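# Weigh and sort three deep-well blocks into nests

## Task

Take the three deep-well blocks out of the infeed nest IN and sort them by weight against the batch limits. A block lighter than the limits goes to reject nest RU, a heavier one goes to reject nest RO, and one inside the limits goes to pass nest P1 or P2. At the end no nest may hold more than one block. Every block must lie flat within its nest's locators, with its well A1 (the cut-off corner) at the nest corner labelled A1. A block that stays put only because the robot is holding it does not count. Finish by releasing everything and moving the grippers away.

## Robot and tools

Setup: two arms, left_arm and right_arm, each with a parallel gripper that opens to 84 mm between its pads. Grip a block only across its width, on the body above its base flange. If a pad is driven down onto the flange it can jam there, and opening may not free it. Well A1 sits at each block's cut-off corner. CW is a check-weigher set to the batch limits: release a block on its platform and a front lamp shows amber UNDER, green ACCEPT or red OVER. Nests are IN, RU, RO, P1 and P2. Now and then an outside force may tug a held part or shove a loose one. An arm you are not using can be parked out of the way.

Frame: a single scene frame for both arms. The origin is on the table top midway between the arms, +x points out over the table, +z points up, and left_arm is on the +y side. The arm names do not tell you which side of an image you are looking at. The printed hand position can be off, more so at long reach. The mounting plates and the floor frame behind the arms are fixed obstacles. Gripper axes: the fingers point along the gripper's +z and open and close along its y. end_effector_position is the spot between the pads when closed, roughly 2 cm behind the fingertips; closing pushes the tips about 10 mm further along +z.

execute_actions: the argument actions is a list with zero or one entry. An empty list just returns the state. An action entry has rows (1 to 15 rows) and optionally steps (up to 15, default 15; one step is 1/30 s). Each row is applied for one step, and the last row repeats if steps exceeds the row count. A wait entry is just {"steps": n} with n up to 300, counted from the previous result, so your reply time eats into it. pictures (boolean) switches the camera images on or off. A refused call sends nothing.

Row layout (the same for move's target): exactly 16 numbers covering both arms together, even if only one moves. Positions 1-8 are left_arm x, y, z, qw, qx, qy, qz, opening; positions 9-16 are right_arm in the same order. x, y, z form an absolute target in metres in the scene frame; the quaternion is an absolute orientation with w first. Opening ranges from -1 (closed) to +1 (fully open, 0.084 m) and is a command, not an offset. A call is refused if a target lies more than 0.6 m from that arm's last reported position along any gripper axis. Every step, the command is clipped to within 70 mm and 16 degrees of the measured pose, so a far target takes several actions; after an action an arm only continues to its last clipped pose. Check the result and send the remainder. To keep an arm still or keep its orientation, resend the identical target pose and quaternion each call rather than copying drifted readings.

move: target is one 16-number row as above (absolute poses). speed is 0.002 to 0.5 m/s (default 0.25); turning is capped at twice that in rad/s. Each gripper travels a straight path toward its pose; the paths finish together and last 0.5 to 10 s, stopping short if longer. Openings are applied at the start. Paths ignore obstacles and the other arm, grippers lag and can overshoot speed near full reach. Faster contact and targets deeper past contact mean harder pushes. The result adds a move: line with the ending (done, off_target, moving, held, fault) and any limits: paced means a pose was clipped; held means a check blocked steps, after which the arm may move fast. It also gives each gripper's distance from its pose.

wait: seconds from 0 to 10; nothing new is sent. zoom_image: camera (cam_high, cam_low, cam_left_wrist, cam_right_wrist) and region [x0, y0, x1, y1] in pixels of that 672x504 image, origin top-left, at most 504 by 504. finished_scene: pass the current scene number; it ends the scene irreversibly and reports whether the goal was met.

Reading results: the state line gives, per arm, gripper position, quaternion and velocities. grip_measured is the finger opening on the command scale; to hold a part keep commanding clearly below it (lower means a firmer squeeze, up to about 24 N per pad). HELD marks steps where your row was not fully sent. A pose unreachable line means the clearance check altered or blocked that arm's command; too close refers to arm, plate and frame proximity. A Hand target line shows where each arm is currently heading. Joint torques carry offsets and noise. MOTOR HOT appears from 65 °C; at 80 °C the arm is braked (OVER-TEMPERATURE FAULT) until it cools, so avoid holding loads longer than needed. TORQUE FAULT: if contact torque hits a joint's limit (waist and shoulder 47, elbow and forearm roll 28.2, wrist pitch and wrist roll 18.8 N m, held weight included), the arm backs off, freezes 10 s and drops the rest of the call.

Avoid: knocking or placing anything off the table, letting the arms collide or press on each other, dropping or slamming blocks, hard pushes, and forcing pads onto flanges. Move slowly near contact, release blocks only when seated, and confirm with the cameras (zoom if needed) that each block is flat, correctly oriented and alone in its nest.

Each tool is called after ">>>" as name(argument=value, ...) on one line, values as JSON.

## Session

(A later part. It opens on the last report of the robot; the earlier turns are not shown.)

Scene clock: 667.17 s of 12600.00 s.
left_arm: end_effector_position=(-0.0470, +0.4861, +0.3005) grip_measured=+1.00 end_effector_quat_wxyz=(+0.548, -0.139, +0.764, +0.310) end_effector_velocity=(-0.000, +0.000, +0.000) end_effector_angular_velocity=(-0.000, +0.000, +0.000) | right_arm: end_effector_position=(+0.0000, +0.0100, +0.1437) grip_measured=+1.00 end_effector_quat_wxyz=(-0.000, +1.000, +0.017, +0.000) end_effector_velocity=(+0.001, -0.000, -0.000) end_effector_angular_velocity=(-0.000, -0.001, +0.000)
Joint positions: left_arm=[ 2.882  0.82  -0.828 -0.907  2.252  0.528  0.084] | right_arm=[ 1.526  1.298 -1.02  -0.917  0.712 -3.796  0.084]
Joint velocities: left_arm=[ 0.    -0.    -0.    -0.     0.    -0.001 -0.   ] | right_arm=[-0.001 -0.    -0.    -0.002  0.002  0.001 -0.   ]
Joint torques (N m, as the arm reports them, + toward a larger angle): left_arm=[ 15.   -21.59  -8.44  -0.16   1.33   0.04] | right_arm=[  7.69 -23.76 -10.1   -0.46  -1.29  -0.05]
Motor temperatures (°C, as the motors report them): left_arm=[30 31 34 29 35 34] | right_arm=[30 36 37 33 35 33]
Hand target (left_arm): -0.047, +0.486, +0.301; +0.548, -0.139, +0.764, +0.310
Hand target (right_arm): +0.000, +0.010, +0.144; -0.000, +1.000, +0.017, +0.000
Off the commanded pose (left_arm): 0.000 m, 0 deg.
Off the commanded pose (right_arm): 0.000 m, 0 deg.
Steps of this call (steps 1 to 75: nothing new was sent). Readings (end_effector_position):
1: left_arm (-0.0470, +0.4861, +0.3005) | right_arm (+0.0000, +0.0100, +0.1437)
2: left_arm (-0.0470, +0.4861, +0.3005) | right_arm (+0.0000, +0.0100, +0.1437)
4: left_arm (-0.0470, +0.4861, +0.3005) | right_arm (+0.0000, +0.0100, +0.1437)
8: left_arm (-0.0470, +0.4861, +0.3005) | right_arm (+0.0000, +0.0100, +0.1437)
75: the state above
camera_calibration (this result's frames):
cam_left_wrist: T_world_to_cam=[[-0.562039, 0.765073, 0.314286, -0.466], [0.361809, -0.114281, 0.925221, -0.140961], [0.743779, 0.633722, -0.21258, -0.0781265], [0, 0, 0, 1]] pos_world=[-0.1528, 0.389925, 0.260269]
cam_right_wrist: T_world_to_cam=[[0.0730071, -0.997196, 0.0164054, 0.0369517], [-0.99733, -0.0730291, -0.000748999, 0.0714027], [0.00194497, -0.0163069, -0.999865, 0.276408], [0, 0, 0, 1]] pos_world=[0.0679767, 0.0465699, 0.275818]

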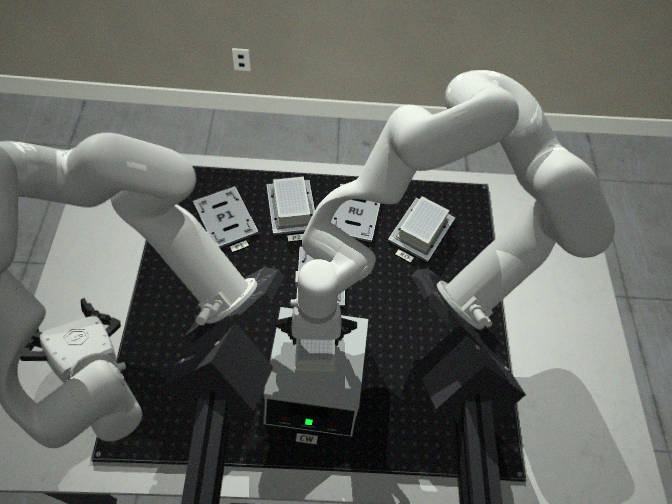

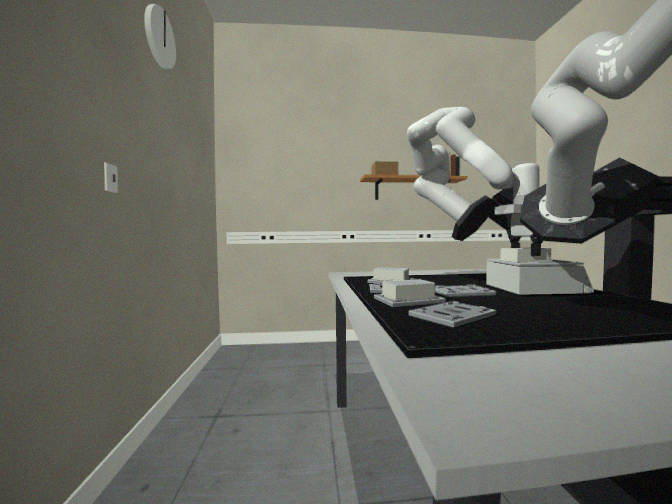

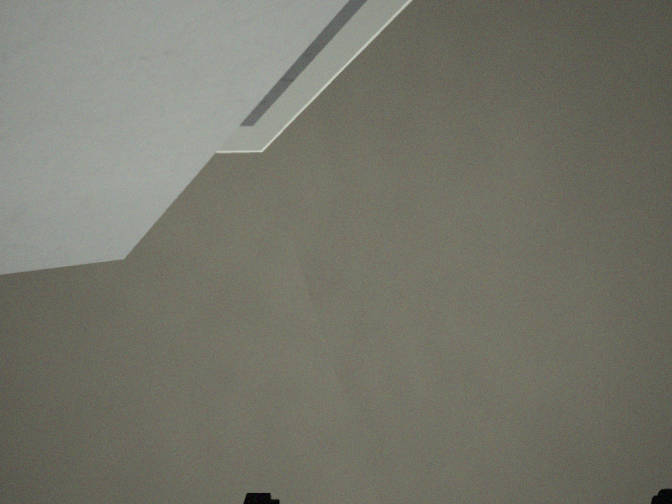

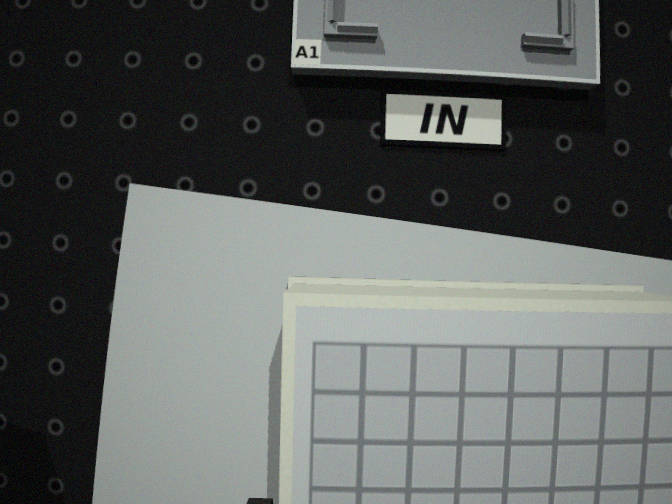

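ACCEPT again, so this block goes to P1.

>>> move(target=[-0.0470,0.4861,0.3005,0.548,-0.139,0.764,0.310,1,0.0003,0.01,0.143,0,0.99985,0.0175,0,1], speed=0.01)

>>> move(target=[-0.0470,0.4861,0.3005,0.548,-0.139,0.764,0.310,1,0.0003,0.01,0.143,0,0.99985,0.0175,0,0.3], speed=0.01)

>>> move(target=[-0.0470,0.4861,0.3005,0.548,-0.139,0.764,0.310,1,0.0003,0.01,0.165,0,0.99985,0.0175,0,0.3], speed=0.02)

>>> move(target=[-0.0470,0.4861,0.3005,0.548,-0.139,0.764,0.310,1,0.36,0.02,0.165,0,0.99985,0.0175,0,0.3], speed=0.1)

>>> move(target=[-0.0470,0.4861,0.3005,0.548,-0.139,0.764,0.310,1,0.39,0.27,0.135,0,0.96815,0.25038,0,0.3], speed=0.07)

>>> move(target=[-0.0470,0.4861,0.3005,0.548,-0.139,0.764,0.310,1,0.39,0.27,0.135,0,0.96815,0.25038,0,0.3], speed=0.02)

Scene clock: 688.63 s of 12600.00 s.
left_arm: end_effector_position=(-0.0470, +0.4861, +0.3005) grip_measured=+1.00 end_effector_quat_wxyz=(+0.548, -0.139, +0.764, +0.310) end_effector_velocity=(+0.000, +0.000, -0.000) end_effector_angular_velocity=(-0.000, +0.000, -0.001) | right_arm: end_effector_position=(+0.0003, +0.0100, +0.1430) grip_measured=+1.00 end_effector_quat_wxyz=(+0.000, +1.000, +0.017, +0.000) end_effector_velocity=(+0.000, +0.000, -0.000) end_effector_angular_velocity=(+0.001, +0.001, +0.001)
Joint positions: left_arm=[ 2.882  0.82  -0.828 -0.907  2.252  0.528  0.084] | right_arm=[ 1.523  1.299 -1.02  -0.92   0.712 -3.795  0.084]
Joint velocities: left_arm=[-0.001 -0.    -0.    -0.    -0.     0.    -0.   ] | right_arm=[-0.002  0.     0.    -0.003 -0.001  0.    -0.   ]
Joint torques (N m, as the arm reports them, + toward a larger angle): left_arm=[ 14.67 -21.85  -8.66  -0.05   1.21   0.12] | right_arm=[  7.69 -23.2  -10.34  -1.01  -1.14  -0.15]
Motor temperatures (°C, as the motors report them): left_arm=[30 31 34 29 35 34] | right_arm=[29 36 37 33 35 33]
Hand target (left_arm): -0.047, +0.486, +0.300; +0.548, -0.139, +0.764, +0.310
Hand target (right_arm): +0.000, +0.010, +0.143; -0.000, +1.000, +0.017, +0.000
Off the commanded pose (left_arm): 0.000 m, 0 deg.
Off the commanded pose (right_arm): 0.000 m, 0 deg.
After step 90, 17.77 s passed at rest.
move: done
camera_calibration (this result's frames):
cam_left_wrist: T_world_to_cam=[[-0.562039, 0.765073, 0.314286, -0.466], [0.361809, -0.114281, 0.925221, -0.140961], [0.743778, 0.633722, -0.21258, -0.0781265], [0, 0, 0, 1]] pos_world=[-0.1528, 0.389925, 0.260269]
cam_right_wrist: T_world_to_cam=[[0.0730058, -0.997196, 0.0164239, 0.0369346], [-0.99733, -0.073028, -0.000751207, 0.0716916], [0.0019485, -0.0163252, -0.999865, 0.275728], [0, 0, 0, 1]] pos_world=[0.0682665, 0.0465679, 0.275138]

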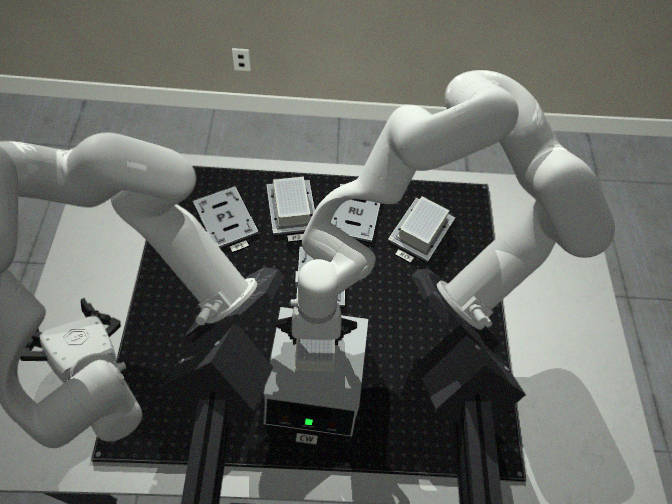

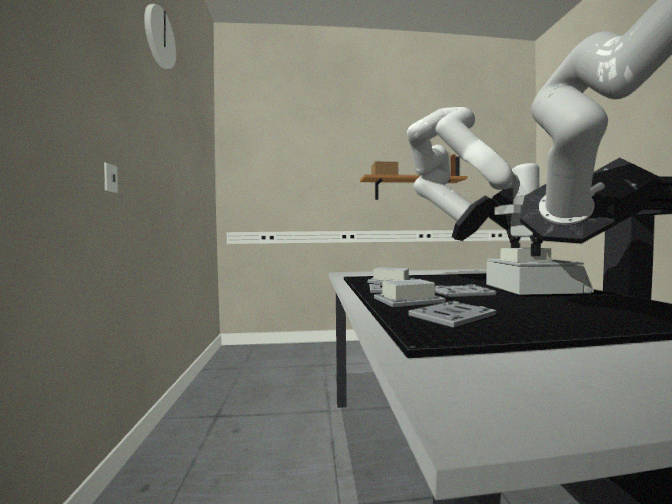

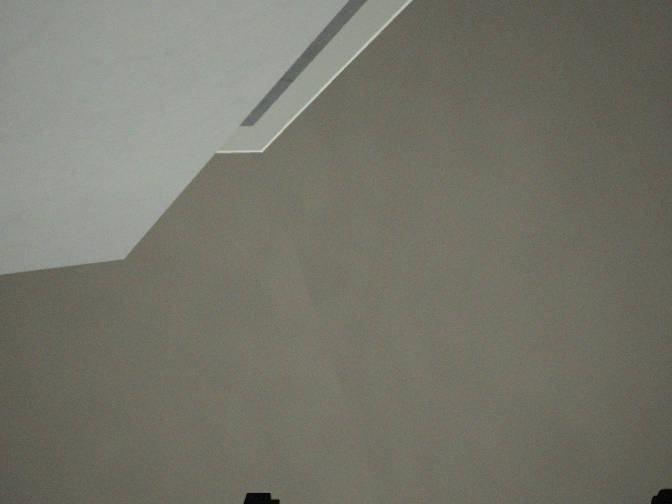

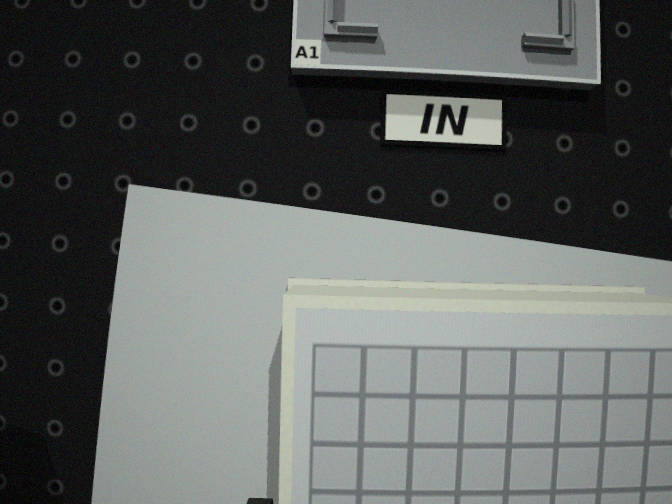

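Scene clock: 689.33 s of 12600.00 s.
left_arm: end_effector_position=(-0.0470, +0.4861, +0.3005) grip_measured=+1.00 end_effector_quat_wxyz=(+0.548, -0.139, +0.764, +0.310) end_effector_velocity=(-0.000, -0.000, -0.000) end_effector_angular_velocity=(-0.000, +0.001, +0.000) | right_arm: end_effector_position=(+0.0003, +0.0101, +0.1431) grip_measured=+0.96 end_effector_quat_wxyz=(-0.000, +1.000, +0.017, -0.000) end_effector_velocity=(-0.000, -0.000, -0.000) end_effector_angular_velocity=(-0.001, +0.000, +0.001)
Joint positions: left_arm=[ 2.882  0.82  -0.828 -0.907  2.252  0.528  0.084] | right_arm=[ 1.523  1.299 -1.02  -0.92   0.712 -3.795  0.083]
Joint velocities: left_arm=[ 0.001 -0.    -0.    -0.    -0.001 -0.001  0.   ] | right_arm=[ 0.     0.     0.     0.001 -0.    -0.001  0.   ]
Joint torques (N m, as the arm reports them, + toward a larger angle): left_arm=[ 14.68 -21.55  -8.59  -0.33   1.35   0.1 ] | right_arm=[  6.56 -22.19  -9.39  -0.88  -1.37   0.12]
Motor temperatures (°C, as the motors report them): left_arm=[30 31 34 29 35 34] | right_arm=[29 36 37 33 35 33]
Hand target (left_arm): -0.047, +0.486, +0.301; +0.548, -0.139, +0.764, +0.310
Hand target (right_arm): +0.000, +0.010, +0.143; -0.000, +1.000, +0.017, +0.000
Off the commanded pose (left_arm): 0.000 m, 0 deg.
Off the commanded pose (right_arm): 0.000 m, 0 deg.
move: done
camera_calibration (this result's frames):
cam_left_wrist: T_world_to_cam=[[-0.562039, 0.765073, 0.314286, -0.466], [0.361809, -0.114281, 0.925221, -0.140961], [0.743779, 0.633722, -0.21258, -0.0781265], [0, 0, 0, 1]] pos_world=[-0.1528, 0.389925, 0.260269]
cam_right_wrist: T_world_to_cam=[[0.0728637, -0.997212, 0.0160933, 0.0371284], [-0.99734, -0.0728845, -0.000708731, 0.07173], [0.00187971, -0.0159989, -0.99987, 0.275813], [0, 0, 0, 1]] pos_world=[0.0683155, 0.0466656, 0.27523]

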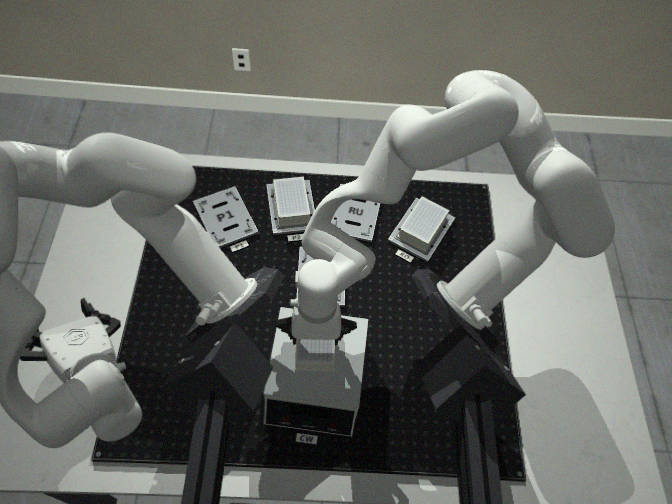

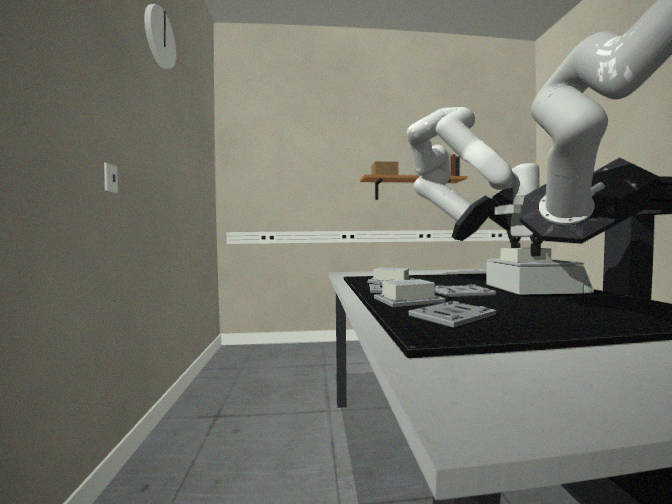

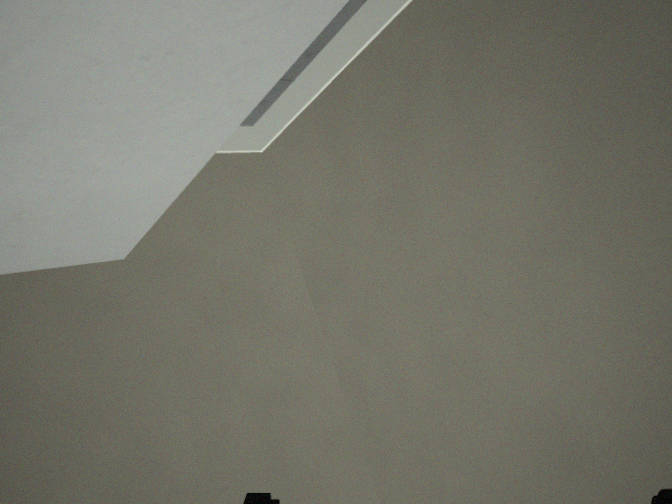

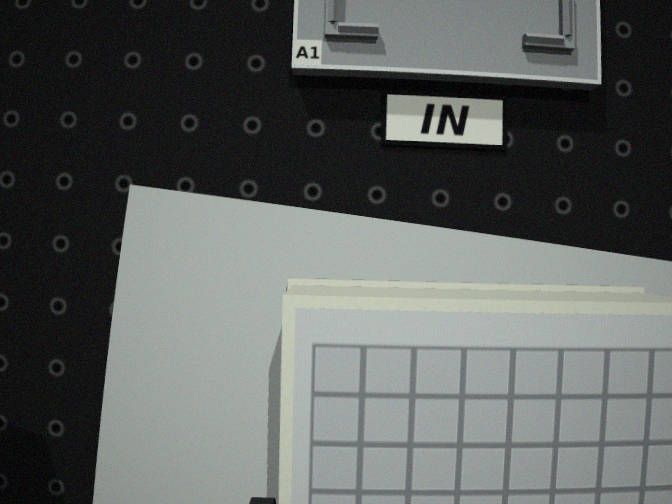

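Scene clock: 690.73 s of 12600.00 s.
left_arm: end_effector_position=(-0.0470, +0.4861, +0.3005) grip_measured=+1.00 end_effector_quat_wxyz=(+0.548, -0.139, +0.764, +0.310) end_effector_velocity=(-0.000, -0.000, -0.000) end_effector_angular_velocity=(-0.000, +0.001, +0.000) | right_arm: end_effector_position=(+0.0002, +0.0099, +0.1648) grip_measured=+0.96 end_effector_quat_wxyz=(+0.000, +1.000, +0.018, -0.000) end_effector_velocity=(-0.000, -0.001, +0.001) end_effector_angular_velocity=(-0.003, +0.000, +0.000)
Joint positions: left_arm=[ 2.882  0.82  -0.828 -0.907  2.252  0.528  0.084] | right_arm=[ 1.573  1.247 -1.002 -0.833  0.724 -3.847  0.083]
Joint velocities: left_arm=[ 0.     0.    -0.    -0.    -0.001  0.    -0.   ] | right_arm=[ 0.005 -0.004  0.003  0.01   0.001 -0.005  0.   ]
Joint torques (N m, as the arm reports them, + toward a larger angle): left_arm=[ 14.79 -21.73  -8.68  -0.31   1.01   0.14] | right_arm=[  7.28 -23.98 -11.6   -0.86  -1.21  -0.01]
Motor temperatures (°C, as the motors report them): left_arm=[30 31 34 29 35 34] | right_arm=[29 36 37 33 35 33]
Hand target (left_arm): -0.047, +0.486, +0.301; +0.548, -0.139, +0.764, +0.310
Hand target (right_arm): +0.000, +0.010, +0.165; +0.000, +1.000, +0.018, -0.000
Off the commanded pose (left_arm): 0.000 m, 0 deg.
Off the commanded pose (right_arm): 0.000 m, 0 deg.
move: done
camera_calibration (this result's frames):
cam_left_wrist: T_world_to_cam=[[-0.562039, 0.765073, 0.314286, -0.466], [0.361809, -0.114281, 0.925221, -0.140961], [0.743778, 0.633722, -0.21258, -0.0781266], [0, 0, 0, 1]] pos_world=[-0.1528, 0.389925, 0.260269]
cam_right_wrist: T_world_to_cam=[[0.0730771, -0.997191, 0.0164302, 0.0365266], [-0.997325, -0.0730966, -0.000586389, 0.0716321], [0.00178573, -0.0163434, -0.999865, 0.297554], [0, 0, 0, 1]] pos_world=[0.0682398, 0.0465231, 0.296955]

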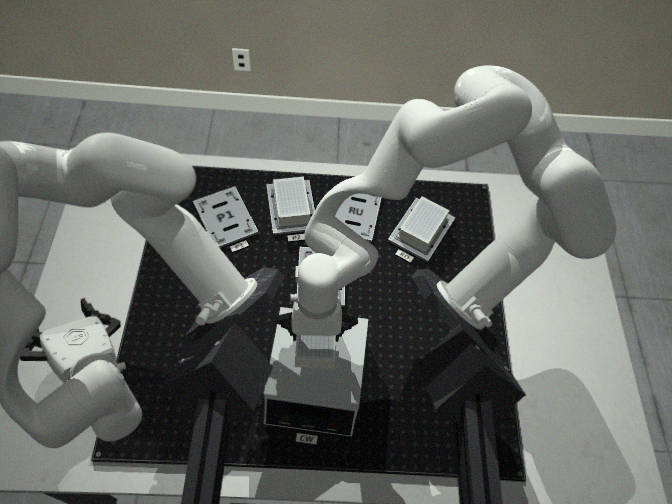

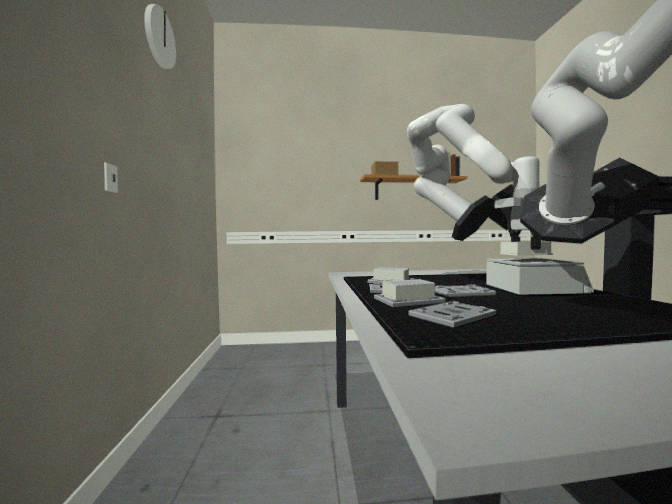

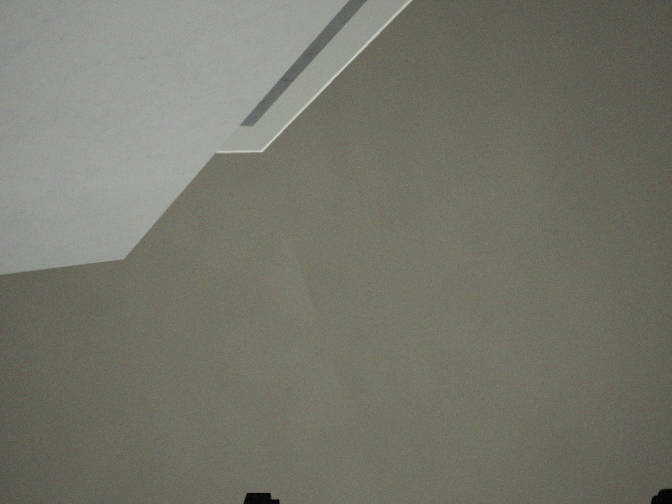

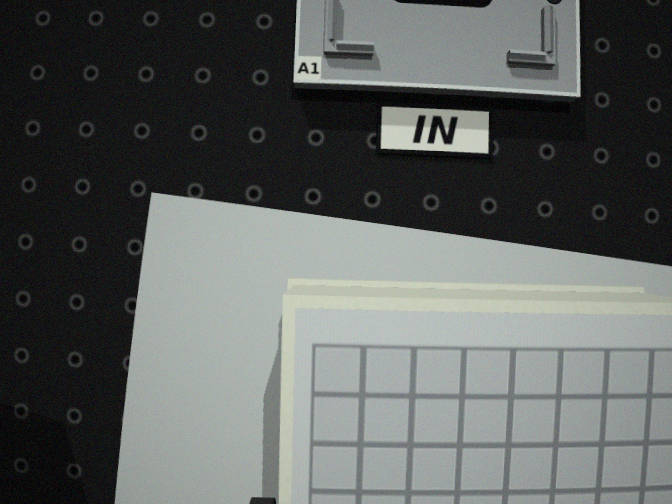

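Scene clock: 694.77 s of 12600.00 s.
left_arm: end_effector_position=(-0.0470, +0.4861, +0.3005) grip_measured=+1.00 end_effector_quat_wxyz=(+0.548, -0.139, +0.764, +0.310) end_effector_velocity=(+0.000, +0.000, +0.000) end_effector_angular_velocity=(+0.001, -0.001, +0.000) | right_arm: end_effector_position=(+0.3602, +0.0186, +0.1645) grip_measured=+0.96 end_effector_quat_wxyz=(+0.001, +1.000, +0.017, +0.000) end_effector_velocity=(+0.003, +0.001, +0.000) end_effector_angular_velocity=(+0.001, -0.001, +0.002)
Joint positions: left_arm=[ 2.882  0.82  -0.828 -0.907  2.252  0.528  0.084] | right_arm=[ 0.88   0.814 -1.135 -1.148  1.007 -4.452  0.083]
Joint velocities: left_arm=[-0.    -0.     0.     0.     0.001  0.     0.   ] | right_arm=[-0.002  0.001 -0.009  0.002  0.002 -0.01   0.   ]
Joint torques (N m, as the arm reports them, + toward a larger angle): left_arm=[ 14.68 -21.61  -8.54   0.03   1.31   0.11] | right_arm=[ 15.41 -18.98  -8.39  -0.36  -1.4   -0.18]
Motor temperatures (°C, as the motors report them): left_arm=[30 31 34 29 35 34] | right_arm=[30 36 37 33 35 33]
Hand target (left_arm): -0.047, +0.486, +0.301; +0.548, -0.139, +0.764, +0.310
Hand target (right_arm): +0.361, +0.019, +0.165; +0.001, +1.000, +0.017, +0.000
Off the commanded pose (left_arm): 0.000 m, 0 deg.
Off the commanded pose (right_arm): 0.002 m, 0 deg.
move: done
camera_calibration (this result's frames):
cam_left_wrist: T_world_to_cam=[[-0.562039, 0.765073, 0.314286, -0.465999], [0.361809, -0.114281, 0.925221, -0.140961], [0.743778, 0.633722, -0.21258, -0.0781267], [0, 0, 0, 1]] pos_world=[-0.1528, 0.389925, 0.260269]
cam_right_wrist: T_world_to_cam=[[0.0724204, -0.997193, 0.0189925, 0.018627], [-0.997371, -0.0724572, -0.00125309, 0.431361], [0.00262572, -0.0188518, -0.999819, 0.296395], [0, 0, 0, 1]] pos_world=[0.428099, 0.0554175, 0.296528]

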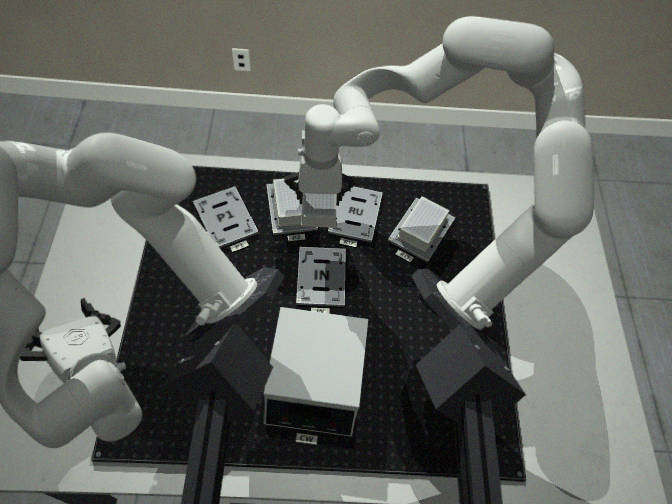

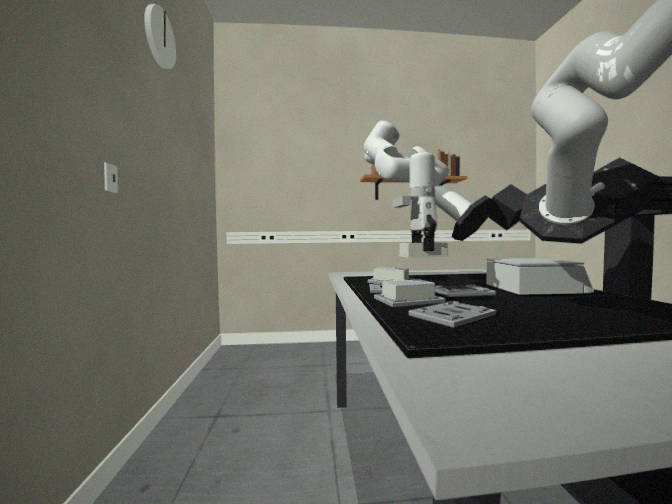

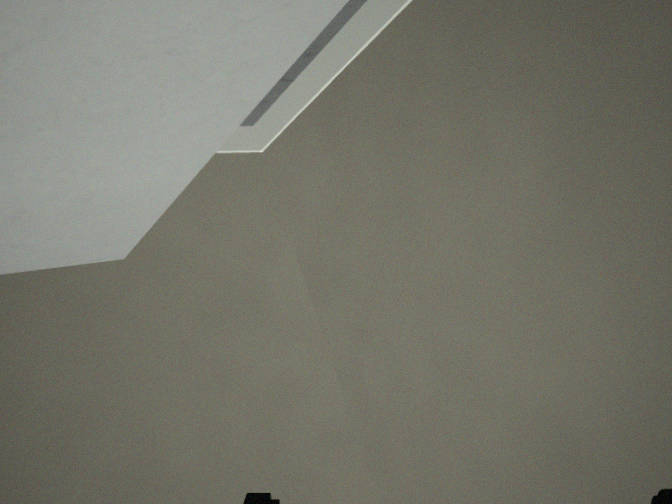

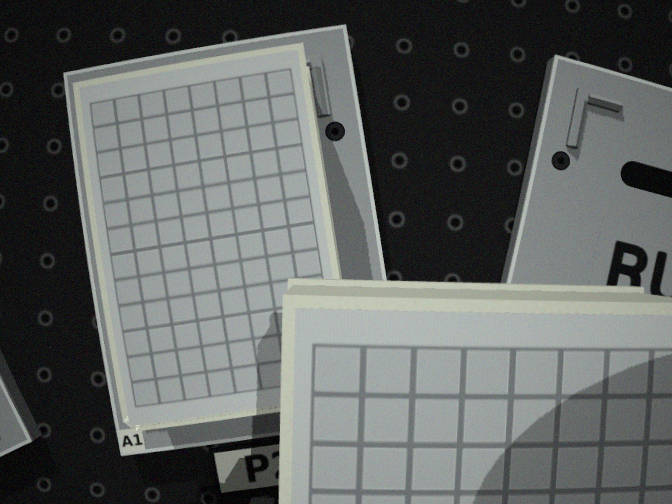

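Scene clock: 698.93 s of 12600.00 s.
left_arm: end_effector_position=(-0.0470, +0.4861, +0.3005) grip_measured=+1.00 end_effector_quat_wxyz=(+0.548, -0.139, +0.764, +0.310) end_effector_velocity=(+0.000, -0.000, -0.000) end_effector_angular_velocity=(-0.002, -0.000, -0.000) | right_arm: end_effector_position=(+0.3899, +0.2685, +0.1354) grip_measured=+0.96 end_effector_quat_wxyz=(-0.062, +0.966, +0.249, +0.038) end_effector_velocity=(-0.001, +0.002, -0.001) end_effector_angular_velocity=(+0.006, -0.004, +0.006)
Joint positions: left_arm=[ 2.882  0.82  -0.828 -0.907  2.252  0.528  0.084] | right_arm=[ 0.966  1.868 -2.7   -0.914  1.174 -5.36   0.083]
Joint velocities: left_arm=[-0.    -0.     0.001  0.001 -0.001 -0.001  0.   ] | right_arm=[-0.001  0.004 -0.001 -0.003 -0.008 -0.003 -0.   ]
Joint torques (N m, as the arm reports them, + toward a larger angle): left_arm=[ 14.56 -21.76  -8.75  -0.09   1.24   0.01] | right_arm=[ 19.2  -27.96 -12.13  -1.03  -1.49  -0.23]
Motor temperatures (°C, as the motors report them): left_arm=[30 31 34 29 35 34] | right_arm=[30 36 37 33 35 33]
Hand target (left_arm): -0.047, +0.486, +0.300; +0.548, -0.139, +0.764, +0.310
Hand target (right_arm): +0.390, +0.269, +0.135; -0.062, +0.966, +0.249, +0.038
Off the commanded pose (left_arm): 0.000 m, 0 deg.
Off the commanded pose (right_arm): 0.002 m, 8 deg.
elbow stopped short (right arm): the move would have taken joint 3 (elbow) straighter than the controller allows; a more bent joint 3 avoids this.
move: off_target (right_arm)
camera_calibration (this result's frames):
cam_left_wrist: T_world_to_cam=[[-0.562039, 0.765073, 0.314286, -0.465999], [0.361809, -0.114281, 0.925221, -0.140961], [0.743779, 0.633722, -0.21258, -0.0781266], [0, 0, 0, 1]] pos_world=[-0.1528, 0.389925, 0.260269]
cam_right_wrist: T_world_to_cam=[[0.518206, -0.851499, -0.0800706, 0.0667497], [-0.853682, -0.509304, -0.108793, 0.55485], [0.0518567, 0.124732, -0.990834, 0.213062], [0, 0, 0, 1]] pos_world=[0.428027, 0.312849, 0.276817]

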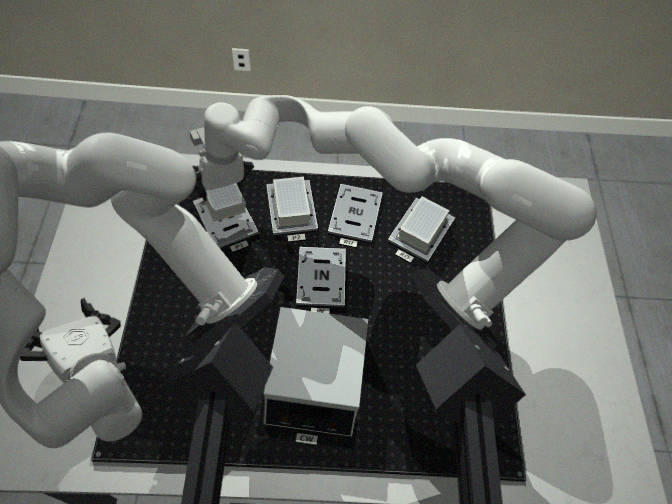

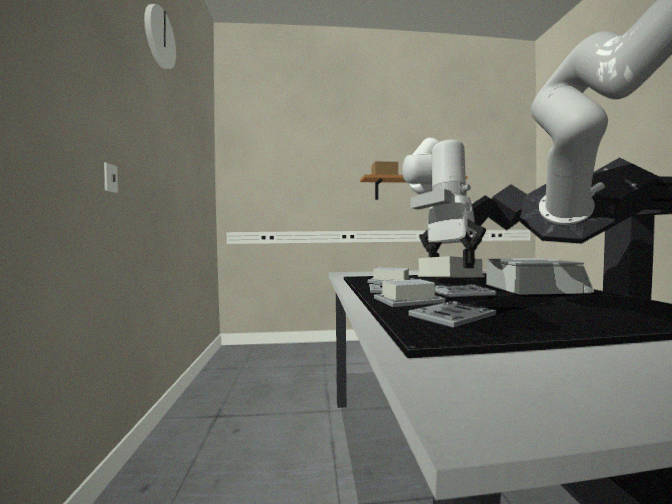

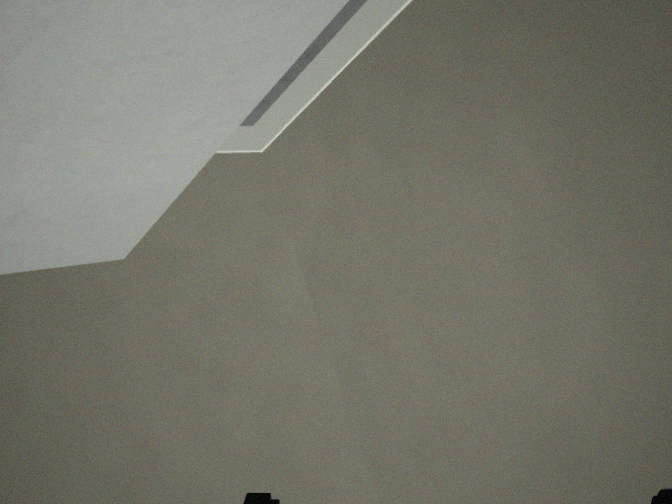

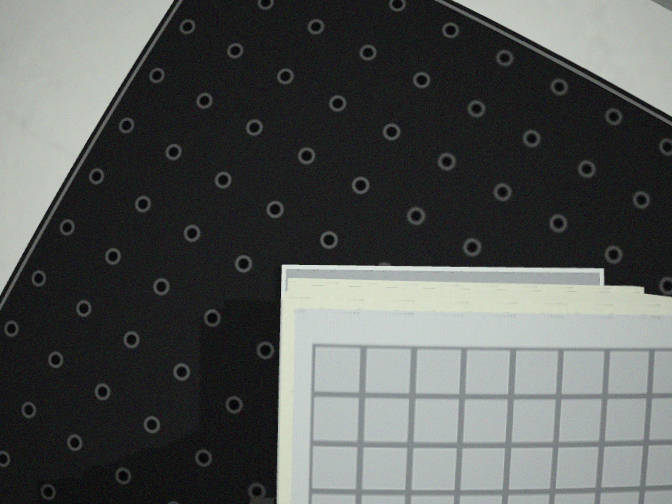

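Scene clock: 702.80 s of 12600.00 s.
left_arm: end_effector_position=(-0.0470, +0.4861, +0.3005) grip_measured=+1.00 end_effector_quat_wxyz=(+0.548, -0.139, +0.764, +0.310) end_effector_velocity=(+0.000, +0.000, -0.000) end_effector_angular_velocity=(-0.001, +0.000, -0.001) | right_arm: end_effector_position=(+0.3897, +0.2690, +0.1351) grip_measured=+0.96 end_effector_quat_wxyz=(-0.063, +0.966, +0.250, +0.039) end_effector_velocity=(+0.000, -0.000, -0.000) end_effector_angular_velocity=(+0.001, +0.002, -0.001)
Joint positions: left_arm=[ 2.882  0.82  -0.828 -0.907  2.252  0.528  0.084] | right_arm=[ 0.966  1.87  -2.7   -0.916  1.171 -5.36   0.083]
Joint velocities: left_arm=[-0.001 -0.    -0.     0.    -0.    -0.     0.   ] | right_arm=[-0.001 -0.     0.     0.002 -0.001 -0.001 -0.   ]
Joint torques (N m, as the arm reports them, + toward a larger angle): left_arm=[ 14.9  -21.44  -8.71  -0.24   1.16   0.1 ] | right_arm=[ 20.   -27.04 -12.02  -0.82  -1.7   -0.23]
Motor temperatures (°C, as the motors report them): left_arm=[30 31 34 29 35 34] | right_arm=[30 36 37 33 35 33]
Hand target (left_arm): -0.047, +0.486, +0.300; +0.548, -0.139, +0.764, +0.310
Hand target (right_arm): +0.390, +0.269, +0.135; -0.063, +0.966, +0.250, +0.039
Off the commanded pose (left_arm): 0.000 m, 0 deg.
Off the commanded pose (right_arm): 0.001 m, 8 deg.
elbow stopped short (right arm): the move would have taken joint 3 (elbow) straighter than the controller allows; a more bent joint 3 avoids this.
move: off_target (right_arm)
camera_calibration (this result's frames):
cam_left_wrist: T_world_to_cam=[[-0.562039, 0.765073, 0.314286, -0.466], [0.361809, -0.114281, 0.925221, -0.140961], [0.743779, 0.633722, -0.21258, -0.0781266], [0, 0, 0, 1]] pos_world=[-0.1528, 0.389925, 0.260269]
cam_right_wrist: T_world_to_cam=[[0.519108, -0.850844, -0.0811934, 0.0669254], [-0.853067, -0.509883, -0.110886, 0.555158], [0.0529473, 0.126825, -0.990511, 0.211635], [0, 0, 0, 1]] pos_world=[0.42764, 0.313168, 0.27662]

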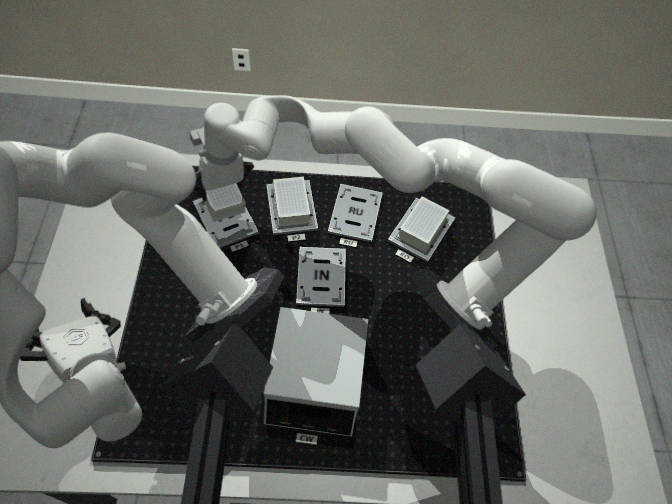

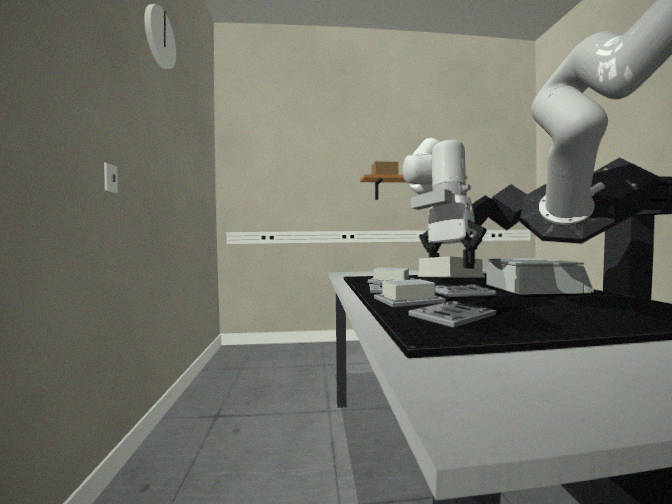

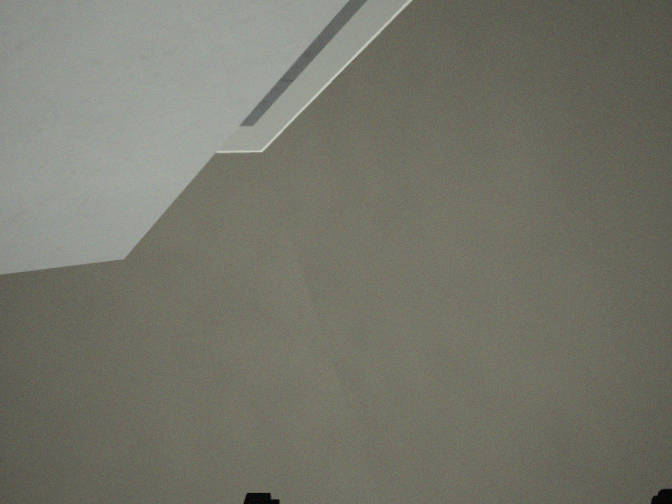

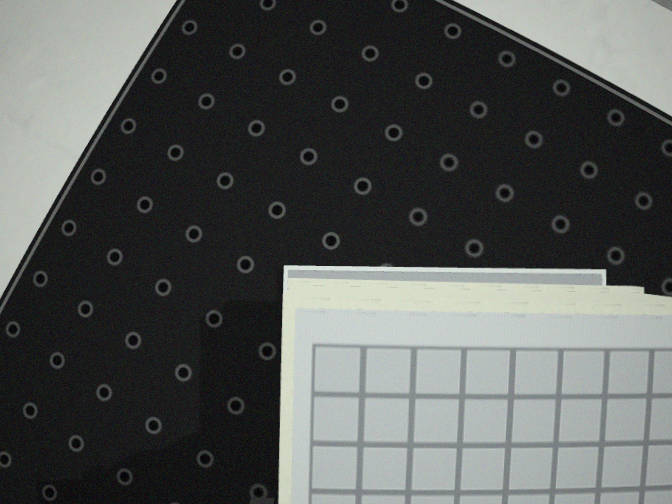

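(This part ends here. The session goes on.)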